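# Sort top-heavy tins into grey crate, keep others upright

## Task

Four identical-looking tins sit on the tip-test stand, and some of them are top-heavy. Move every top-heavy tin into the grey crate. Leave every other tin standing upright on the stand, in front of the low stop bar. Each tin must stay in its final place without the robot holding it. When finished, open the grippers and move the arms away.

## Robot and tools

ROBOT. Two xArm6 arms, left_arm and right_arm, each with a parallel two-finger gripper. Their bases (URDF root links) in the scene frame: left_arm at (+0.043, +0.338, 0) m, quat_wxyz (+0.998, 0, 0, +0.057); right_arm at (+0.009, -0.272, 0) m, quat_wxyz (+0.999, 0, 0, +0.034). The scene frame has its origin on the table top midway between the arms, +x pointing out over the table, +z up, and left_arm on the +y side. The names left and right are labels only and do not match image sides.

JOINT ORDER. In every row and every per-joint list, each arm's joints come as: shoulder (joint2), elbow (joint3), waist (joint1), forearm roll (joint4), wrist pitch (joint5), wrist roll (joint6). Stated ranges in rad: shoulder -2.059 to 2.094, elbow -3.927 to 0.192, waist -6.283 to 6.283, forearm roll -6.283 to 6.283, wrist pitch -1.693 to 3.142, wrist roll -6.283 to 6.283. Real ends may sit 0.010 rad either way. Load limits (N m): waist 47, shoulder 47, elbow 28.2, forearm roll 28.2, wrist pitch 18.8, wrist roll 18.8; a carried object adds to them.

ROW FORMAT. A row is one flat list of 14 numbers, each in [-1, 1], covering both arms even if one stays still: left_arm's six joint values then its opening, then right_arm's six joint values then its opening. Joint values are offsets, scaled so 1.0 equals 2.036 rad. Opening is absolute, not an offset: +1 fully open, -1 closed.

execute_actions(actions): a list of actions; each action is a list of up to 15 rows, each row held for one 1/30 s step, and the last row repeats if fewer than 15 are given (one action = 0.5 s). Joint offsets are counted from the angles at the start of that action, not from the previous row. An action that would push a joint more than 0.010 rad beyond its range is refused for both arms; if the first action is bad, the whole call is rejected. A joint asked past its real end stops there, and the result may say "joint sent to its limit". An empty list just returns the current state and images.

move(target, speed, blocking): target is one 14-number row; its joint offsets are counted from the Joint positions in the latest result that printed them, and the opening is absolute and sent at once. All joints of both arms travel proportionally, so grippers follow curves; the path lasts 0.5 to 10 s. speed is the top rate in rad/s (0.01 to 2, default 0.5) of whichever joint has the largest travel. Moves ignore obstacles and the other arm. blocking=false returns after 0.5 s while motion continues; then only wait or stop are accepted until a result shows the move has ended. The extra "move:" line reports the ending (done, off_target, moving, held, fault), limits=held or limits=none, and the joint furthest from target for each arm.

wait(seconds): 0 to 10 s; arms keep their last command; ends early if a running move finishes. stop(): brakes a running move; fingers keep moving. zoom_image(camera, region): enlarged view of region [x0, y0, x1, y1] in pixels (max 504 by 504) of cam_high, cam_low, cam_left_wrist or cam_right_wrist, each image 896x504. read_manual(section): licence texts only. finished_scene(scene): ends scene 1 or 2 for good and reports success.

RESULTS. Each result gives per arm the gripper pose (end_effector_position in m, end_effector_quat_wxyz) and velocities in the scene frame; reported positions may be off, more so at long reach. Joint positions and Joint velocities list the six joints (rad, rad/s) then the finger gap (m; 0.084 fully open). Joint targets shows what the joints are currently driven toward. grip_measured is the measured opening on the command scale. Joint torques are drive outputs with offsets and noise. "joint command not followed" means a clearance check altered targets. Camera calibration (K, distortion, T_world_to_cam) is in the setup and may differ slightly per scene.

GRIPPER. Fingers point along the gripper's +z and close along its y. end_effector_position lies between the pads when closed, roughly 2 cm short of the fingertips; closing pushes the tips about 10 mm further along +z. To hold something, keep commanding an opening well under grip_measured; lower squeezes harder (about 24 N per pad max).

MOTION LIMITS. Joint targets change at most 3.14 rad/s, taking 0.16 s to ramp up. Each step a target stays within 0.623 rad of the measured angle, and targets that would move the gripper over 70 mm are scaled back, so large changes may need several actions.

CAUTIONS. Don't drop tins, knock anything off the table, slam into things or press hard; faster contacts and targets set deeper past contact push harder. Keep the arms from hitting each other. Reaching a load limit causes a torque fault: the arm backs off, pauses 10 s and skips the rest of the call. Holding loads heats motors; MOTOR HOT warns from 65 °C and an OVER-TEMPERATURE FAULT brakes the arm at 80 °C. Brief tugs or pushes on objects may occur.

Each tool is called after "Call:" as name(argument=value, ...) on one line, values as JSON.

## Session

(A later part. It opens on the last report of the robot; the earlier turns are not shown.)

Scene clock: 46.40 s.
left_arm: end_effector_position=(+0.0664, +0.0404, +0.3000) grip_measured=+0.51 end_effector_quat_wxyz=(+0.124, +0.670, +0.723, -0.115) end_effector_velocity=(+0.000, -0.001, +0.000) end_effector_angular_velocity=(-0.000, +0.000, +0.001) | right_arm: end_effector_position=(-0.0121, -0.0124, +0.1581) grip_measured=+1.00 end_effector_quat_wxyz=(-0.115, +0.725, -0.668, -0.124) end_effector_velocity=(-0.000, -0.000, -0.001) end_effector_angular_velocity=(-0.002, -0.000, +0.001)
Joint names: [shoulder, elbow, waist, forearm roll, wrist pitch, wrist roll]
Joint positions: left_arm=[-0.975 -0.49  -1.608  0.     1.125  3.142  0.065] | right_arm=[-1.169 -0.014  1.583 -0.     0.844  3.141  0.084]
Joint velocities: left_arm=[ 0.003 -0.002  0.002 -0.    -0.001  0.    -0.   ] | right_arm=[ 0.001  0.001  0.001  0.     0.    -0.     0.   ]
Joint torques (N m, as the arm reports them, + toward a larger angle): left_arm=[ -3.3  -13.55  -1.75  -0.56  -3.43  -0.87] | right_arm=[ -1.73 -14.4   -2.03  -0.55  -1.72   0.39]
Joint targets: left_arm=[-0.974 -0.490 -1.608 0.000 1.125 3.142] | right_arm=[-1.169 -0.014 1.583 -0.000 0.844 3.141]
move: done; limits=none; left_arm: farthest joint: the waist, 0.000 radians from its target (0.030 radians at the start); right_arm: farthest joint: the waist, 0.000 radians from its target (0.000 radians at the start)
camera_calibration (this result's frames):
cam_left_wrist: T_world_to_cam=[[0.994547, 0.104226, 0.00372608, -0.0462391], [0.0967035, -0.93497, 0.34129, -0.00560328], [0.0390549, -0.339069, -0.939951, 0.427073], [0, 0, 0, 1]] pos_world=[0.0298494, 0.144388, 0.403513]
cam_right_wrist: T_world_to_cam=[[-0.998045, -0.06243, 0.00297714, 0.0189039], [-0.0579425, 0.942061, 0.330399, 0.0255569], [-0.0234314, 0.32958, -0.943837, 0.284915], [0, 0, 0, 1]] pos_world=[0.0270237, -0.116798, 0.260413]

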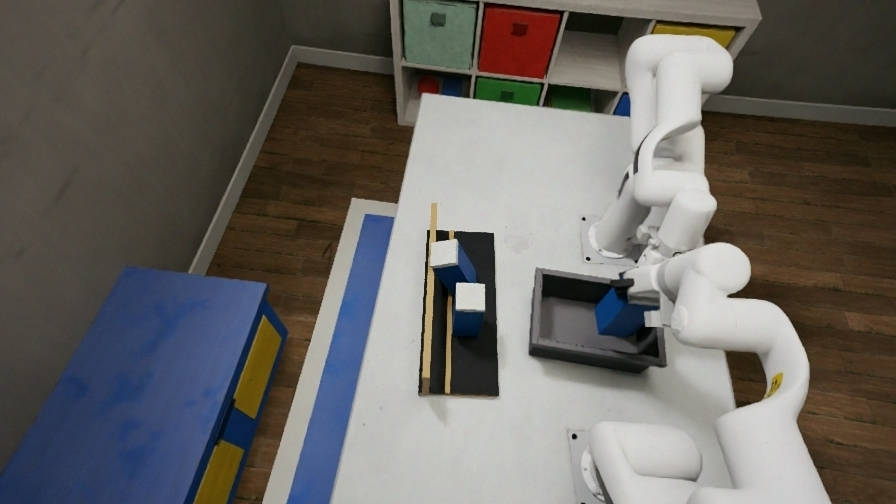

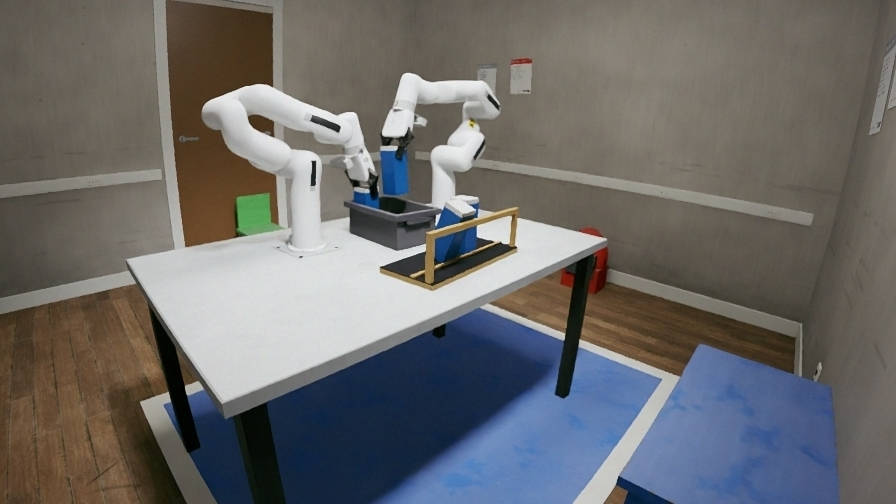

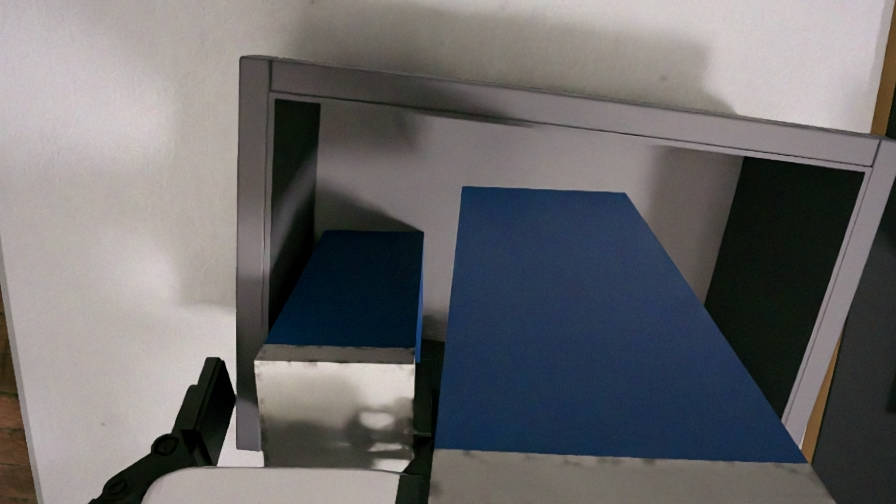

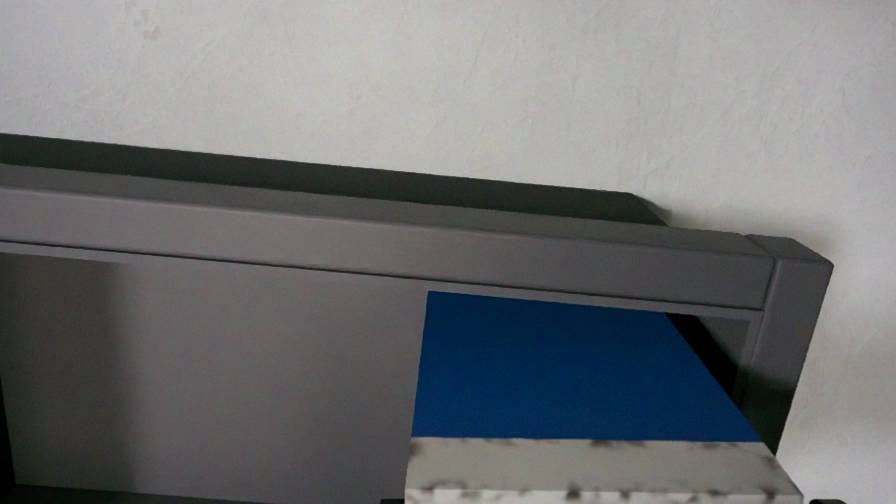

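Call:
move(target=[0,0,0,0,0,0,-0.2,-0.1045,-0.1314,0,0,0.2354,0,1], speed=0.5)

Scene clock: 48.57 s.
left_arm: end_effector_position=(+0.0664, +0.0404, +0.3000) grip_measured=+0.51 end_effector_quat_wxyz=(+0.124, +0.670, +0.723, -0.115) end_effector_velocity=(+0.000, +0.000, -0.000) end_effector_angular_velocity=(+0.001, -0.001, -0.000) | right_arm: end_effector_position=(-0.0088, -0.0531, +0.2701) grip_measured=+1.00 end_effector_quat_wxyz=(-0.115, +0.724, -0.668, -0.124) end_effector_velocity=(+0.000, -0.000, +0.001) end_effector_angular_velocity=(+0.003, -0.000, -0.001)
Joint names: [shoulder, elbow, waist, forearm roll, wrist pitch, wrist roll]
Joint positions: left_arm=[-0.975 -0.49  -1.608  0.     1.125  3.142  0.065] | right_arm=[-1.382 -0.282  1.583 -0.     1.323  3.141  0.084]
Joint velocities: left_arm=[ 0.     0.001 -0.     0.001  0.     0.     0.   ] | right_arm=[-0.002 -0.002  0.    -0.001  0.002  0.001 -0.   ]
Joint torques (N m, as the arm reports them, + toward a larger angle): left_arm=[ -3.04 -13.66  -1.67  -0.55  -3.37  -0.87] | right_arm=[  2.25 -13.78  -2.1   -0.57  -1.64   0.4 ]
Joint targets: left_arm=[-0.975 -0.490 -1.608 0.000 1.125 3.142] | right_arm=[-1.382 -0.282 1.583 -0.000 1.323 3.141]
move: done; limits=none; left_arm: farthest joint: the waist, 0.000 radians from its target (0.000 radians at the start); right_arm: farthest joint: the waist, 0.000 radians from its target (0.000 radians at the start)
camera_calibration (this result's frames):
cam_left_wrist: T_world_to_cam=[[0.994547, 0.104226, 0.00372613, -0.0462392], [0.0967039, -0.93497, 0.34129, -0.0056032], [0.0390551, -0.339068, -0.939951, 0.427073], [0, 0, 0, 1]] pos_world=[0.0298495, 0.144388, 0.403512]
cam_right_wrist: T_world_to_cam=[[-0.998048, -0.062382, 0.0029836, 0.0193262], [-0.0578804, 0.941858, 0.330989, 0.0269115], [-0.0234579, 0.33017, -0.94363, 0.404096], [0, 0, 0, 1]] pos_world=[0.0303254, -0.157562, 0.372352]

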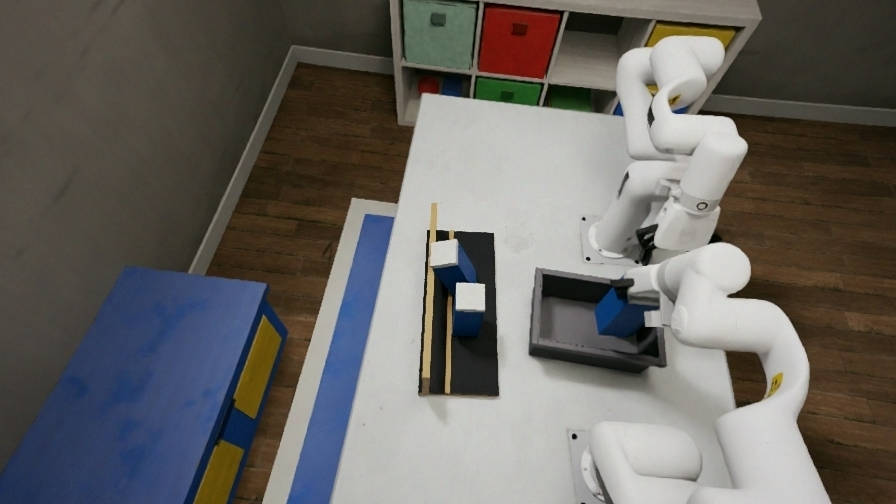

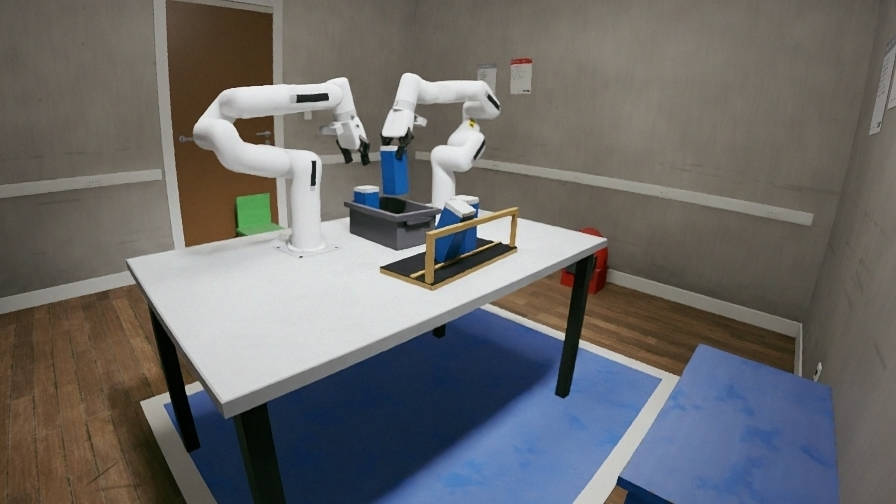

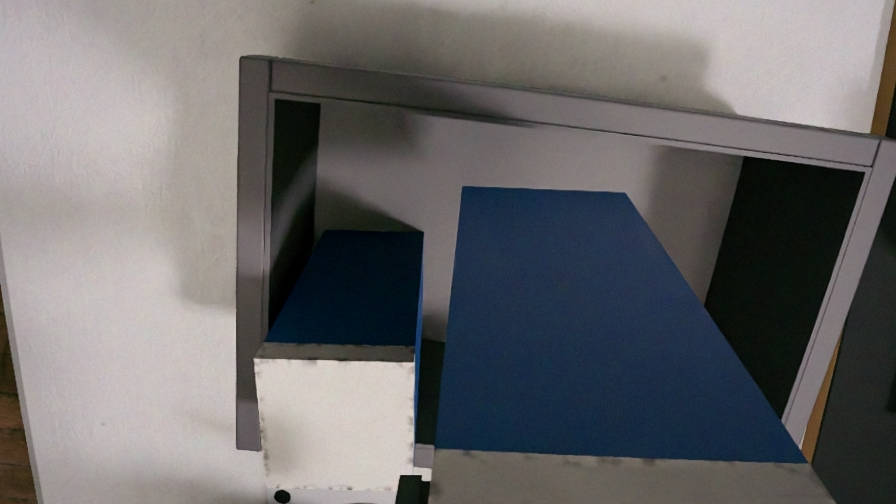

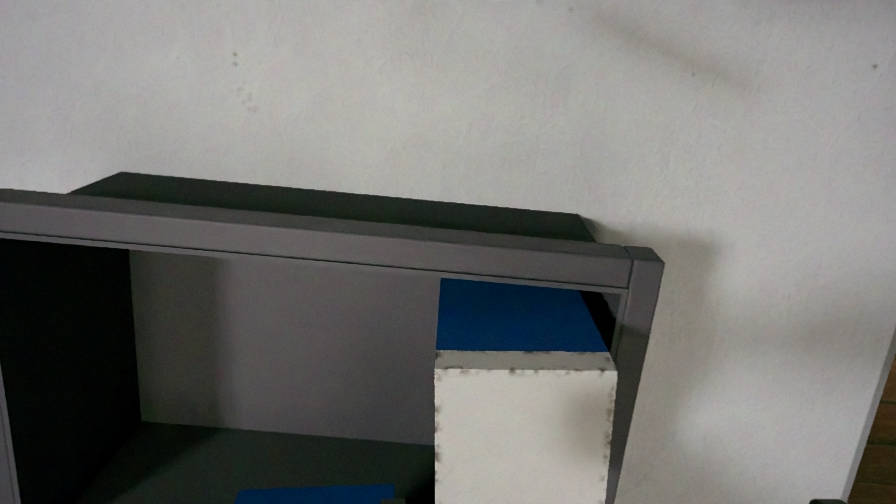

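Call:
move(target=[0.0417,0.1836,0,0,-0.2254,0,-0.2,0,0,-0.5819,0,0,0.1802,1], speed=0.8)

Scene clock: 51.20 s.
left_arm: end_effector_position=(+0.0663, +0.0402, +0.1582) grip_measured=+0.51 end_effector_quat_wxyz=(+0.124, +0.670, +0.723, -0.115) end_effector_velocity=(-0.000, +0.000, -0.001) end_effector_angular_velocity=(+0.001, +0.000, +0.000) | right_arm: end_effector_position=(+0.2053, -0.1732, +0.2701) grip_measured=+1.00 end_effector_quat_wxyz=(+0.155, -0.050, +0.984, +0.069) end_effector_velocity=(+0.001, -0.001, +0.001) end_effector_angular_velocity=(+0.000, -0.002, -0.003)
Joint names: [shoulder, elbow, waist, forearm roll, wrist pitch, wrist roll]
Joint positions: left_arm=[-0.89  -0.116 -1.608  0.     0.666  3.142  0.065] | right_arm=[-1.382 -0.282  0.399 -0.     1.323  3.508  0.084]
Joint velocities: left_arm=[ 0.001  0.001  0.    -0.    -0.001 -0.     0.   ] | right_arm=[ 0.001 -0.001 -0.004 -0.    -0.001 -0.001  0.   ]
Joint torques (N m, as the arm reports them, + toward a larger angle): left_arm=[ -3.56 -13.36  -1.85  -0.55  -3.3   -0.88] | right_arm=[  2.12 -13.67  -2.16  -0.55  -1.75   0.5 ]
Joint targets: left_arm=[-0.890 -0.116 -1.608 0.000 0.666 3.142] | right_arm=[-1.382 -0.282 0.398 -0.000 1.323 3.508]
move: done; limits=none; left_arm: farthest joint: the waist, 0.000 radians from its target (0.000 radians at the start); right_arm: farthest joint: the waist, 0.000 radians from its target (1.184 radians at the start)
camera_calibration (this result's frames):
cam_left_wrist: T_world_to_cam=[[0.994569, 0.10402, 0.00364069, -0.0456373], [0.0965227, -0.934847, 0.341678, 0.0425892], [0.0389447, -0.339471, -0.93981, 0.29373], [0, 0, 0, 1]] pos_world=[0.0298394, 0.144274, 0.261665]
cam_right_wrist: T_world_to_cam=[[-0.100657, 0.987382, 0.122248, 0.19093], [0.950003, 0.0588811, 0.306639, -0.200852], [0.295572, 0.147001, -0.943943, 0.351639], [0, 0, 0, 1]] pos_world=[0.106093, -0.228386, 0.370176]

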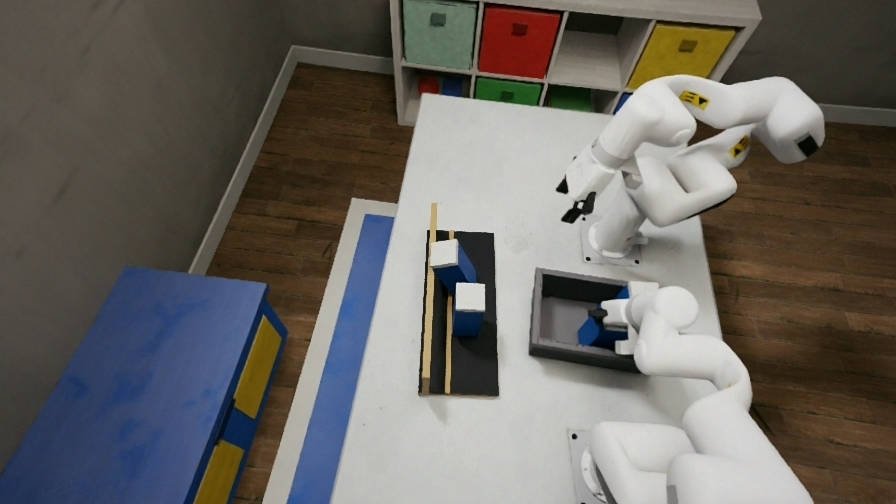

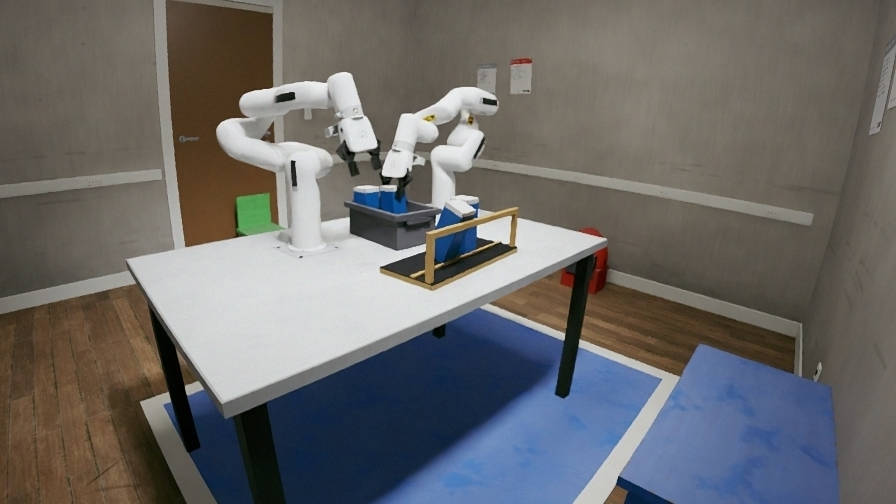

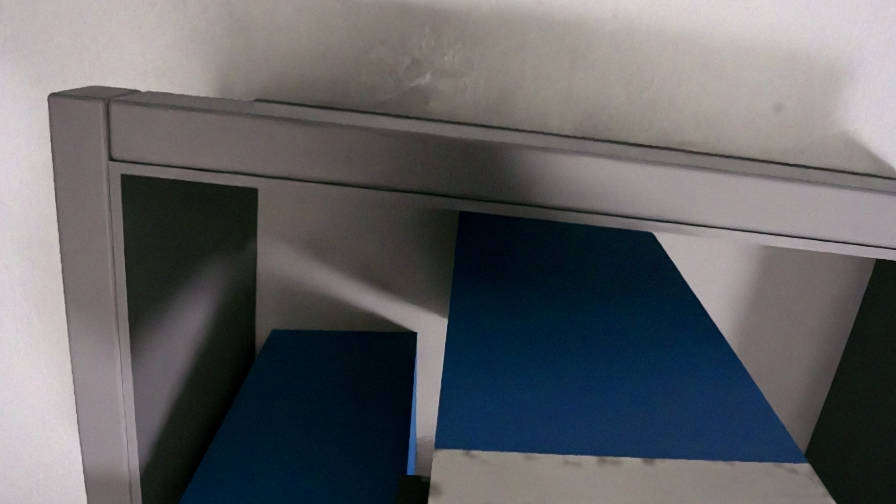

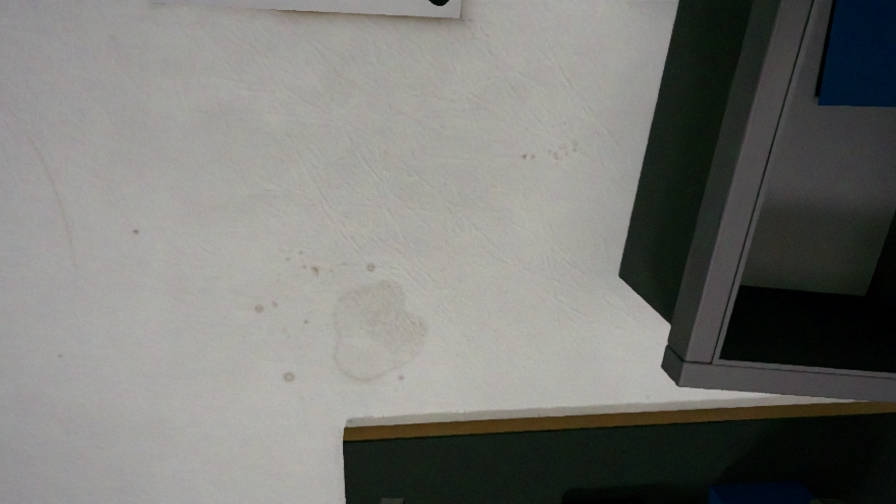

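Call:
move(target=[0,0,0,0,0,0,0.8,0.7332,-0.5609,0,0,-0.0048,0,1], speed=0.8)

Scene clock: 54.40 s.
left_arm: end_effector_position=(+0.0663, +0.0402, +0.1582) grip_measured=+0.80 end_effector_quat_wxyz=(+0.124, +0.670, +0.723, -0.115) end_effector_velocity=(-0.000, -0.000, +0.000) end_effector_angular_velocity=(-0.001, +0.000, -0.001) | right_arm: end_effector_position=(+0.4654, -0.0420, +0.2801) grip_measured=+1.00 end_effector_quat_wxyz=(-0.000, -0.050, +0.999, -0.000) end_effector_velocity=(+0.001, +0.000, -0.002) end_effector_angular_velocity=(-0.001, +0.001, +0.000)
Joint names: [shoulder, elbow, waist, forearm roll, wrist pitch, wrist roll]
Joint positions: left_arm=[-0.89  -0.116 -1.608  0.     0.666  3.142  0.077] | right_arm=[ 0.11  -1.423  0.399 -0.     1.313  3.508  0.084]
Joint velocities: left_arm=[ 0.    -0.001 -0.001 -0.    -0.     0.     0.   ] | right_arm=[ 0.005 -0.002 -0.    -0.    -0.002 -0.001  0.   ]
Joint torques (N m, as the arm reports them, + toward a larger angle): left_arm=[ -2.83 -12.22  -1.38  -0.48  -2.77  -0.78] | right_arm=[-31.89 -14.12  -1.95  -0.59  -1.23   0.47]
Joint targets: left_arm=[-0.890 -0.116 -1.608 0.000 0.666 3.142] | right_arm=[0.111 -1.423 0.399 -0.000 1.313 3.508]
move: done; limits=none; left_arm: farthest joint: the waist, 0.000 radians from its target (0.000 radians at the start); right_arm: farthest joint: the elbow, 0.001 radians from its target (1.142 radians at the start)
camera_calibration (this result's frames):
cam_left_wrist: T_world_to_cam=[[0.994569, 0.104019, 0.0036409, -0.0456374], [0.0965223, -0.934847, 0.341678, 0.0425892], [0.0389448, -0.339471, -0.93981, 0.29373], [0, 0, 0, 1]] pos_world=[0.0298395, 0.144274, 0.261665]
cam_right_wrist: T_world_to_cam=[[-0.0824181, 0.996592, -0.00338805, 0.113354], [0.996594, 0.0824078, -0.00306783, -0.392591], [-0.00277817, -0.00362935, -0.99999, 0.413095], [0, 0, 0, 1]] pos_world=[0.401744, -0.0791159, 0.412271]

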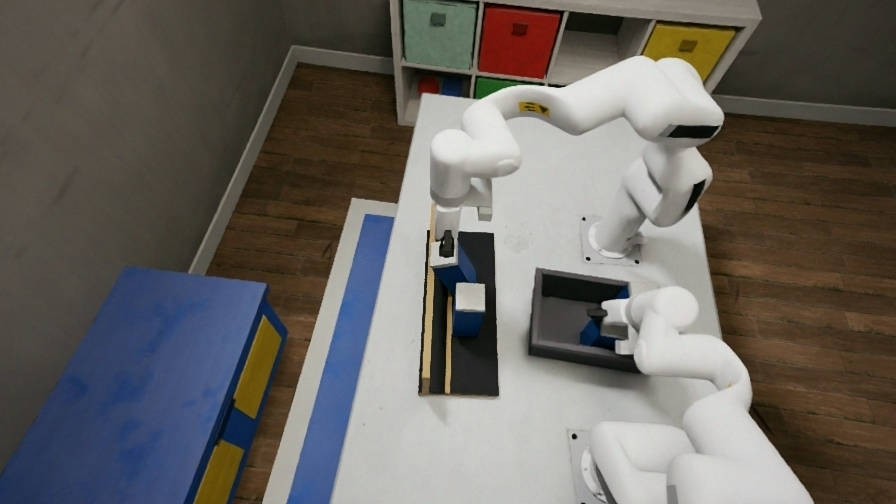

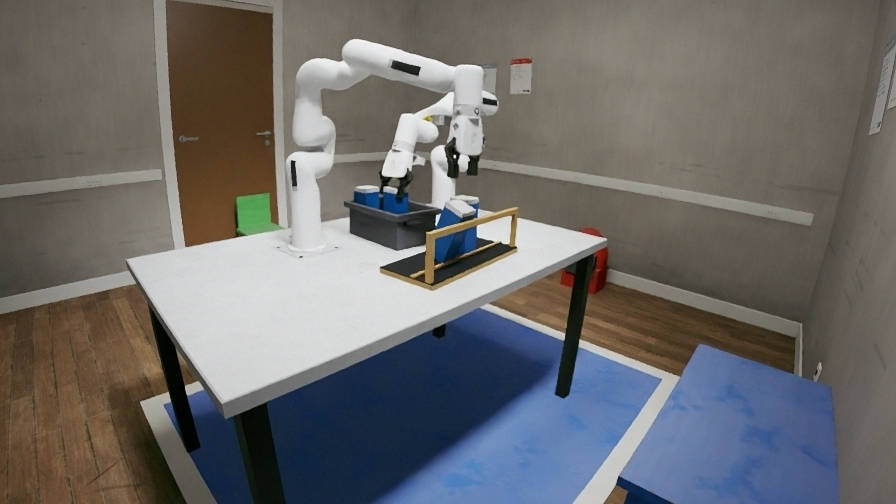

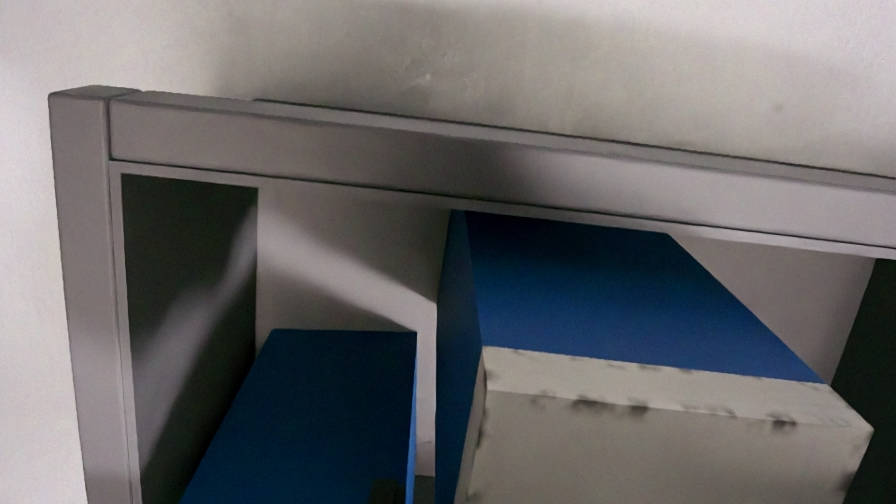

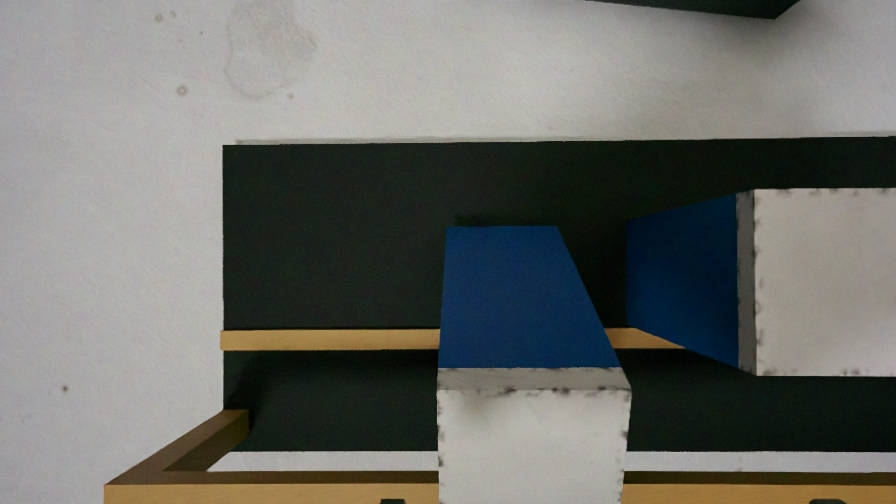

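Call:
move(target=[-0.1408,-0.1062,0,0,0.2470,0,0.8,0.0381,0.1160,0,0,-0.1540,0,1], speed=0.4)

Scene clock: 57.13 s.
left_arm: end_effector_position=(+0.0634, +0.0791, +0.2700) grip_measured=+0.80 end_effector_quat_wxyz=(+0.124, +0.670, +0.723, -0.115) end_effector_velocity=(-0.000, +0.000, +0.001) end_effector_angular_velocity=(-0.001, -0.000, -0.001) | right_arm: end_effector_position=(+0.4656, -0.0418, +0.1652) grip_measured=+1.00 end_effector_quat_wxyz=(-0.000, -0.050, +0.999, -0.000) end_effector_velocity=(-0.001, +0.000, -0.001) end_effector_angular_velocity=(-0.001, +0.002, +0.001)
Joint names: [shoulder, elbow, waist, forearm roll, wrist pitch, wrist roll]
Joint positions: left_arm=[-1.176 -0.332 -1.608  0.     1.169  3.142  0.077] | right_arm=[ 0.187 -1.187  0.399 -0.     1.     3.508  0.084]
Joint velocities: left_arm=[-0.002 -0.001 -0.     0.     0.002  0.    -0.   ] | right_arm=[ 0.001  0.002  0.001  0.    -0.     0.     0.   ]
Joint torques (N m, as the arm reports them, + toward a larger angle): left_arm=[  0.47 -12.45  -1.54  -0.56  -2.78  -0.82] | right_arm=[-33.1  -13.45  -2.11  -0.56  -1.23   0.5 ]
Joint targets: left_arm=[-1.177 -0.332 -1.608 0.000 1.169 3.142] | right_arm=[0.188 -1.187 0.399 -0.000 1.000 3.508]
move: done; limits=none; left_arm: farthest joint: the waist, 0.000 radians from its target (0.000 radians at the start); right_arm: farthest joint: the wrist pitch, 0.001 radians from its target (0.314 radians at the start)
camera_calibration (this result's frames):
cam_left_wrist: T_world_to_cam=[[0.994544, 0.104247, 0.00372694, -0.0471827], [0.096721, -0.934948, 0.341346, 0.0410444], [0.0390688, -0.339123, -0.93993, 0.412126], [0, 0, 0, 1]] pos_world=[0.0268542, 0.183055, 0.373535]
cam_right_wrist: T_world_to_cam=[[-0.082444, 0.99659, -0.00334996, 0.112856], [0.996592, 0.0824341, -0.00299984, -0.393225], [-0.00271346, -0.00358586, -0.99999, 0.298155], [0, 0, 0, 1]] pos_world=[0.401998, -0.0789865, 0.29735]

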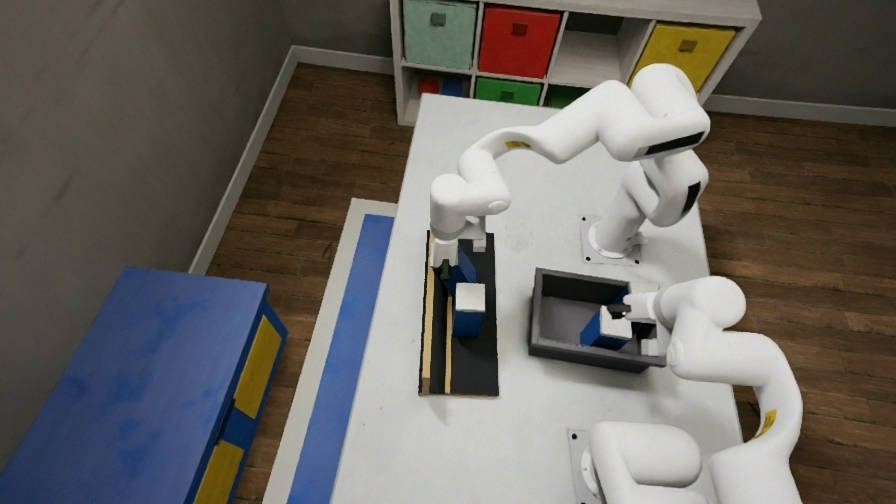

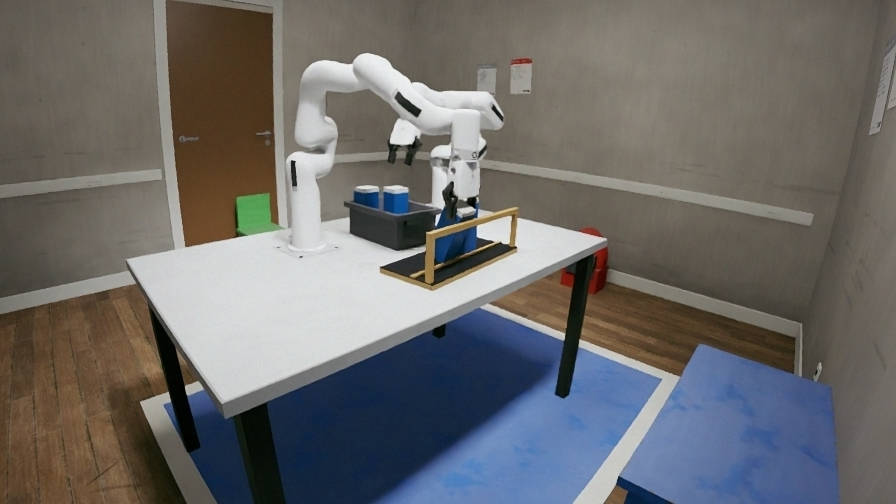

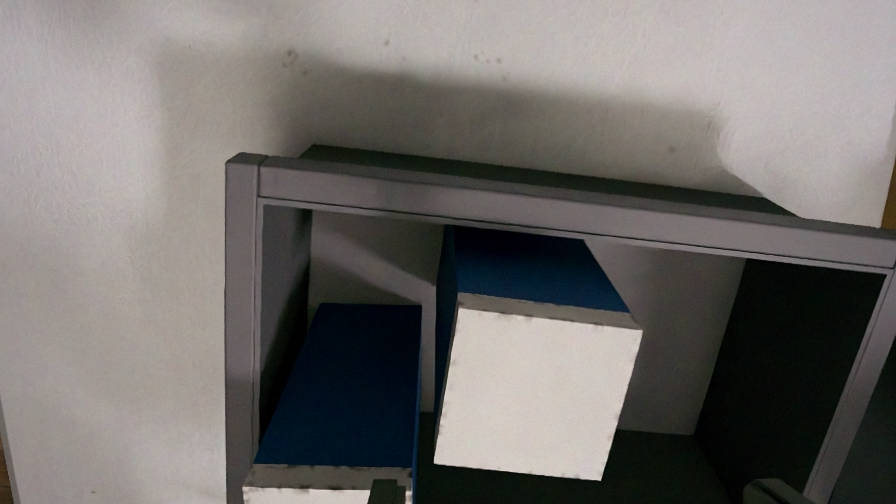

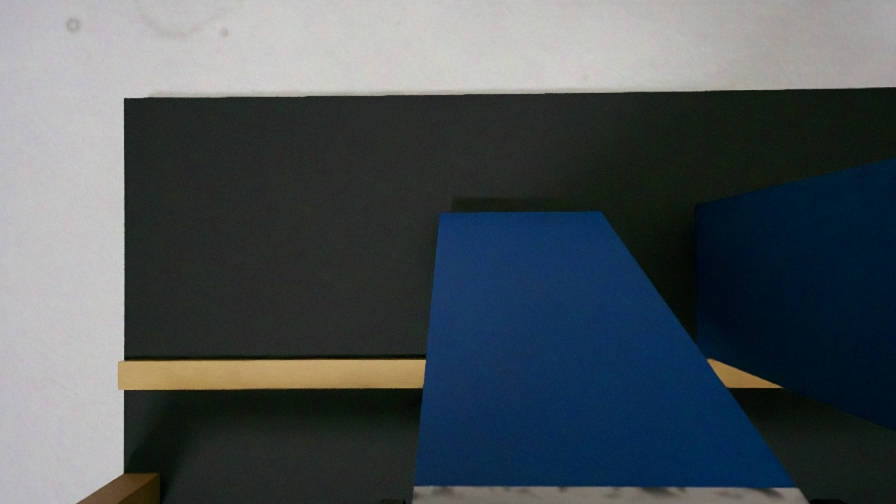

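Call:
move(target=[0,0,0.6,0,0,0,0.8,0,0,0,0,0,0,-0.2], speed=1.0)

Scene clock: 59.50 s.
left_arm: end_effector_position=(+0.2936, +0.2684, +0.2700) grip_measured=+0.80 end_effector_quat_wxyz=(+0.168, +0.134, +0.976, -0.023) end_effector_velocity=(+0.000, +0.001, +0.000) end_effector_angular_velocity=(+0.001, +0.000, +0.004) | right_arm: end_effector_position=(+0.4656, -0.0418, +0.1652) grip_measured=+0.50 end_effector_quat_wxyz=(-0.000, -0.050, +0.999, -0.000) end_effector_velocity=(-0.000, -0.001, -0.000) end_effector_angular_velocity=(+0.000, +0.001, -0.003)
Joint names: [shoulder, elbow, waist, forearm roll, wrist pitch, wrist roll]
Joint positions: left_arm=[-1.176 -0.332 -0.387  0.     1.169  3.142  0.077] | right_arm=[ 0.187 -1.187  0.399 -0.     1.     3.508  0.065]
Joint velocities: left_arm=[ 0.001 -0.001  0.004  0.     0.001  0.    -0.   ] | right_arm=[-0.     0.001 -0.002  0.001 -0.     0.001  0.   ]
Joint torques (N m, as the arm reports them, + toward a larger angle): left_arm=[  0.48 -12.32  -1.67  -0.57  -2.75  -0.93] | right_arm=[-30.99 -12.8   -0.95   0.61  -1.34   0.53]
Joint targets: left_arm=[-1.176 -0.332 -0.386 0.000 1.169 3.142] | right_arm=[0.187 -1.187 0.399 -0.000 1.000 3.508]
move: done; limits=none; left_arm: farthest joint: the waist, 0.000 radians from its target (1.221 radians at the start); right_arm: farthest joint: the waist, 0.000 radians from its target (0.000 radians at the start)
camera_calibration (this result's frames):
cam_left_wrist: T_world_to_cam=[[0.242983, 0.970023, 0.00371265, -0.307615], [0.911461, -0.22962, 0.341341, -0.232752], [0.331961, -0.0795562, -0.939932, 0.311666], [0, 0, 0, 1]] pos_world=[0.183428, 0.269744, 0.373535]
cam_right_wrist: T_world_to_cam=[[-0.08244, 0.99659, -0.0033524, 0.112859], [0.996592, 0.0824301, -0.00298808, -0.393232], [-0.00270155, -0.00358732, -0.99999, 0.298153], [0, 0, 0, 1]] pos_world=[0.402001, -0.0789901, 0.297353]

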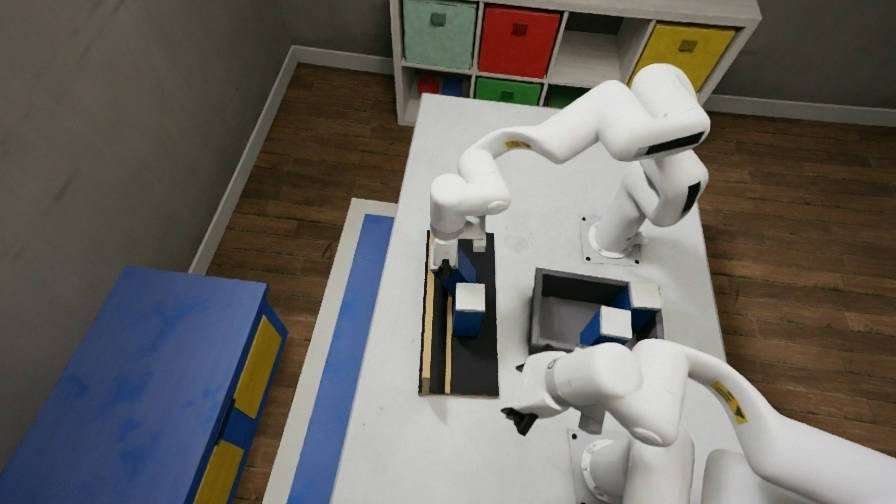

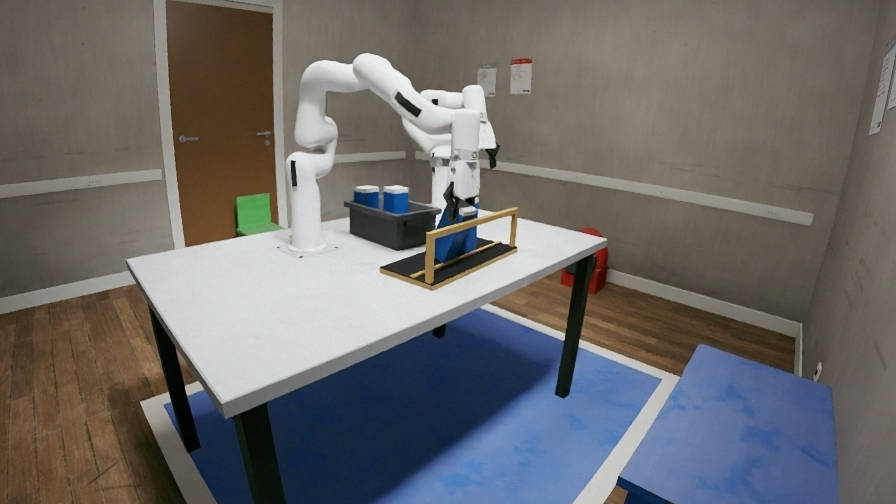

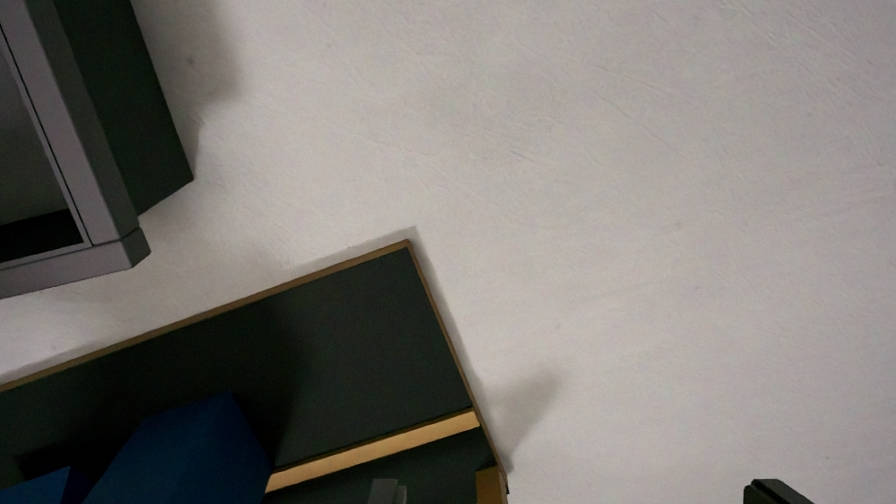

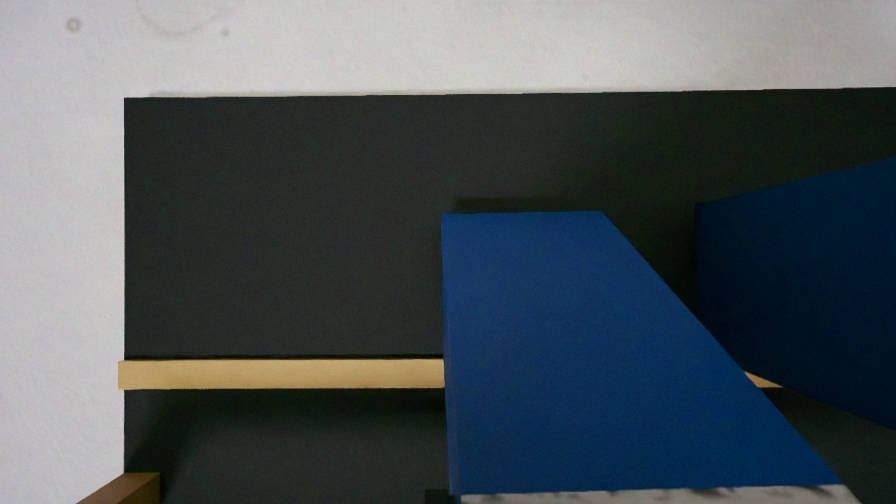

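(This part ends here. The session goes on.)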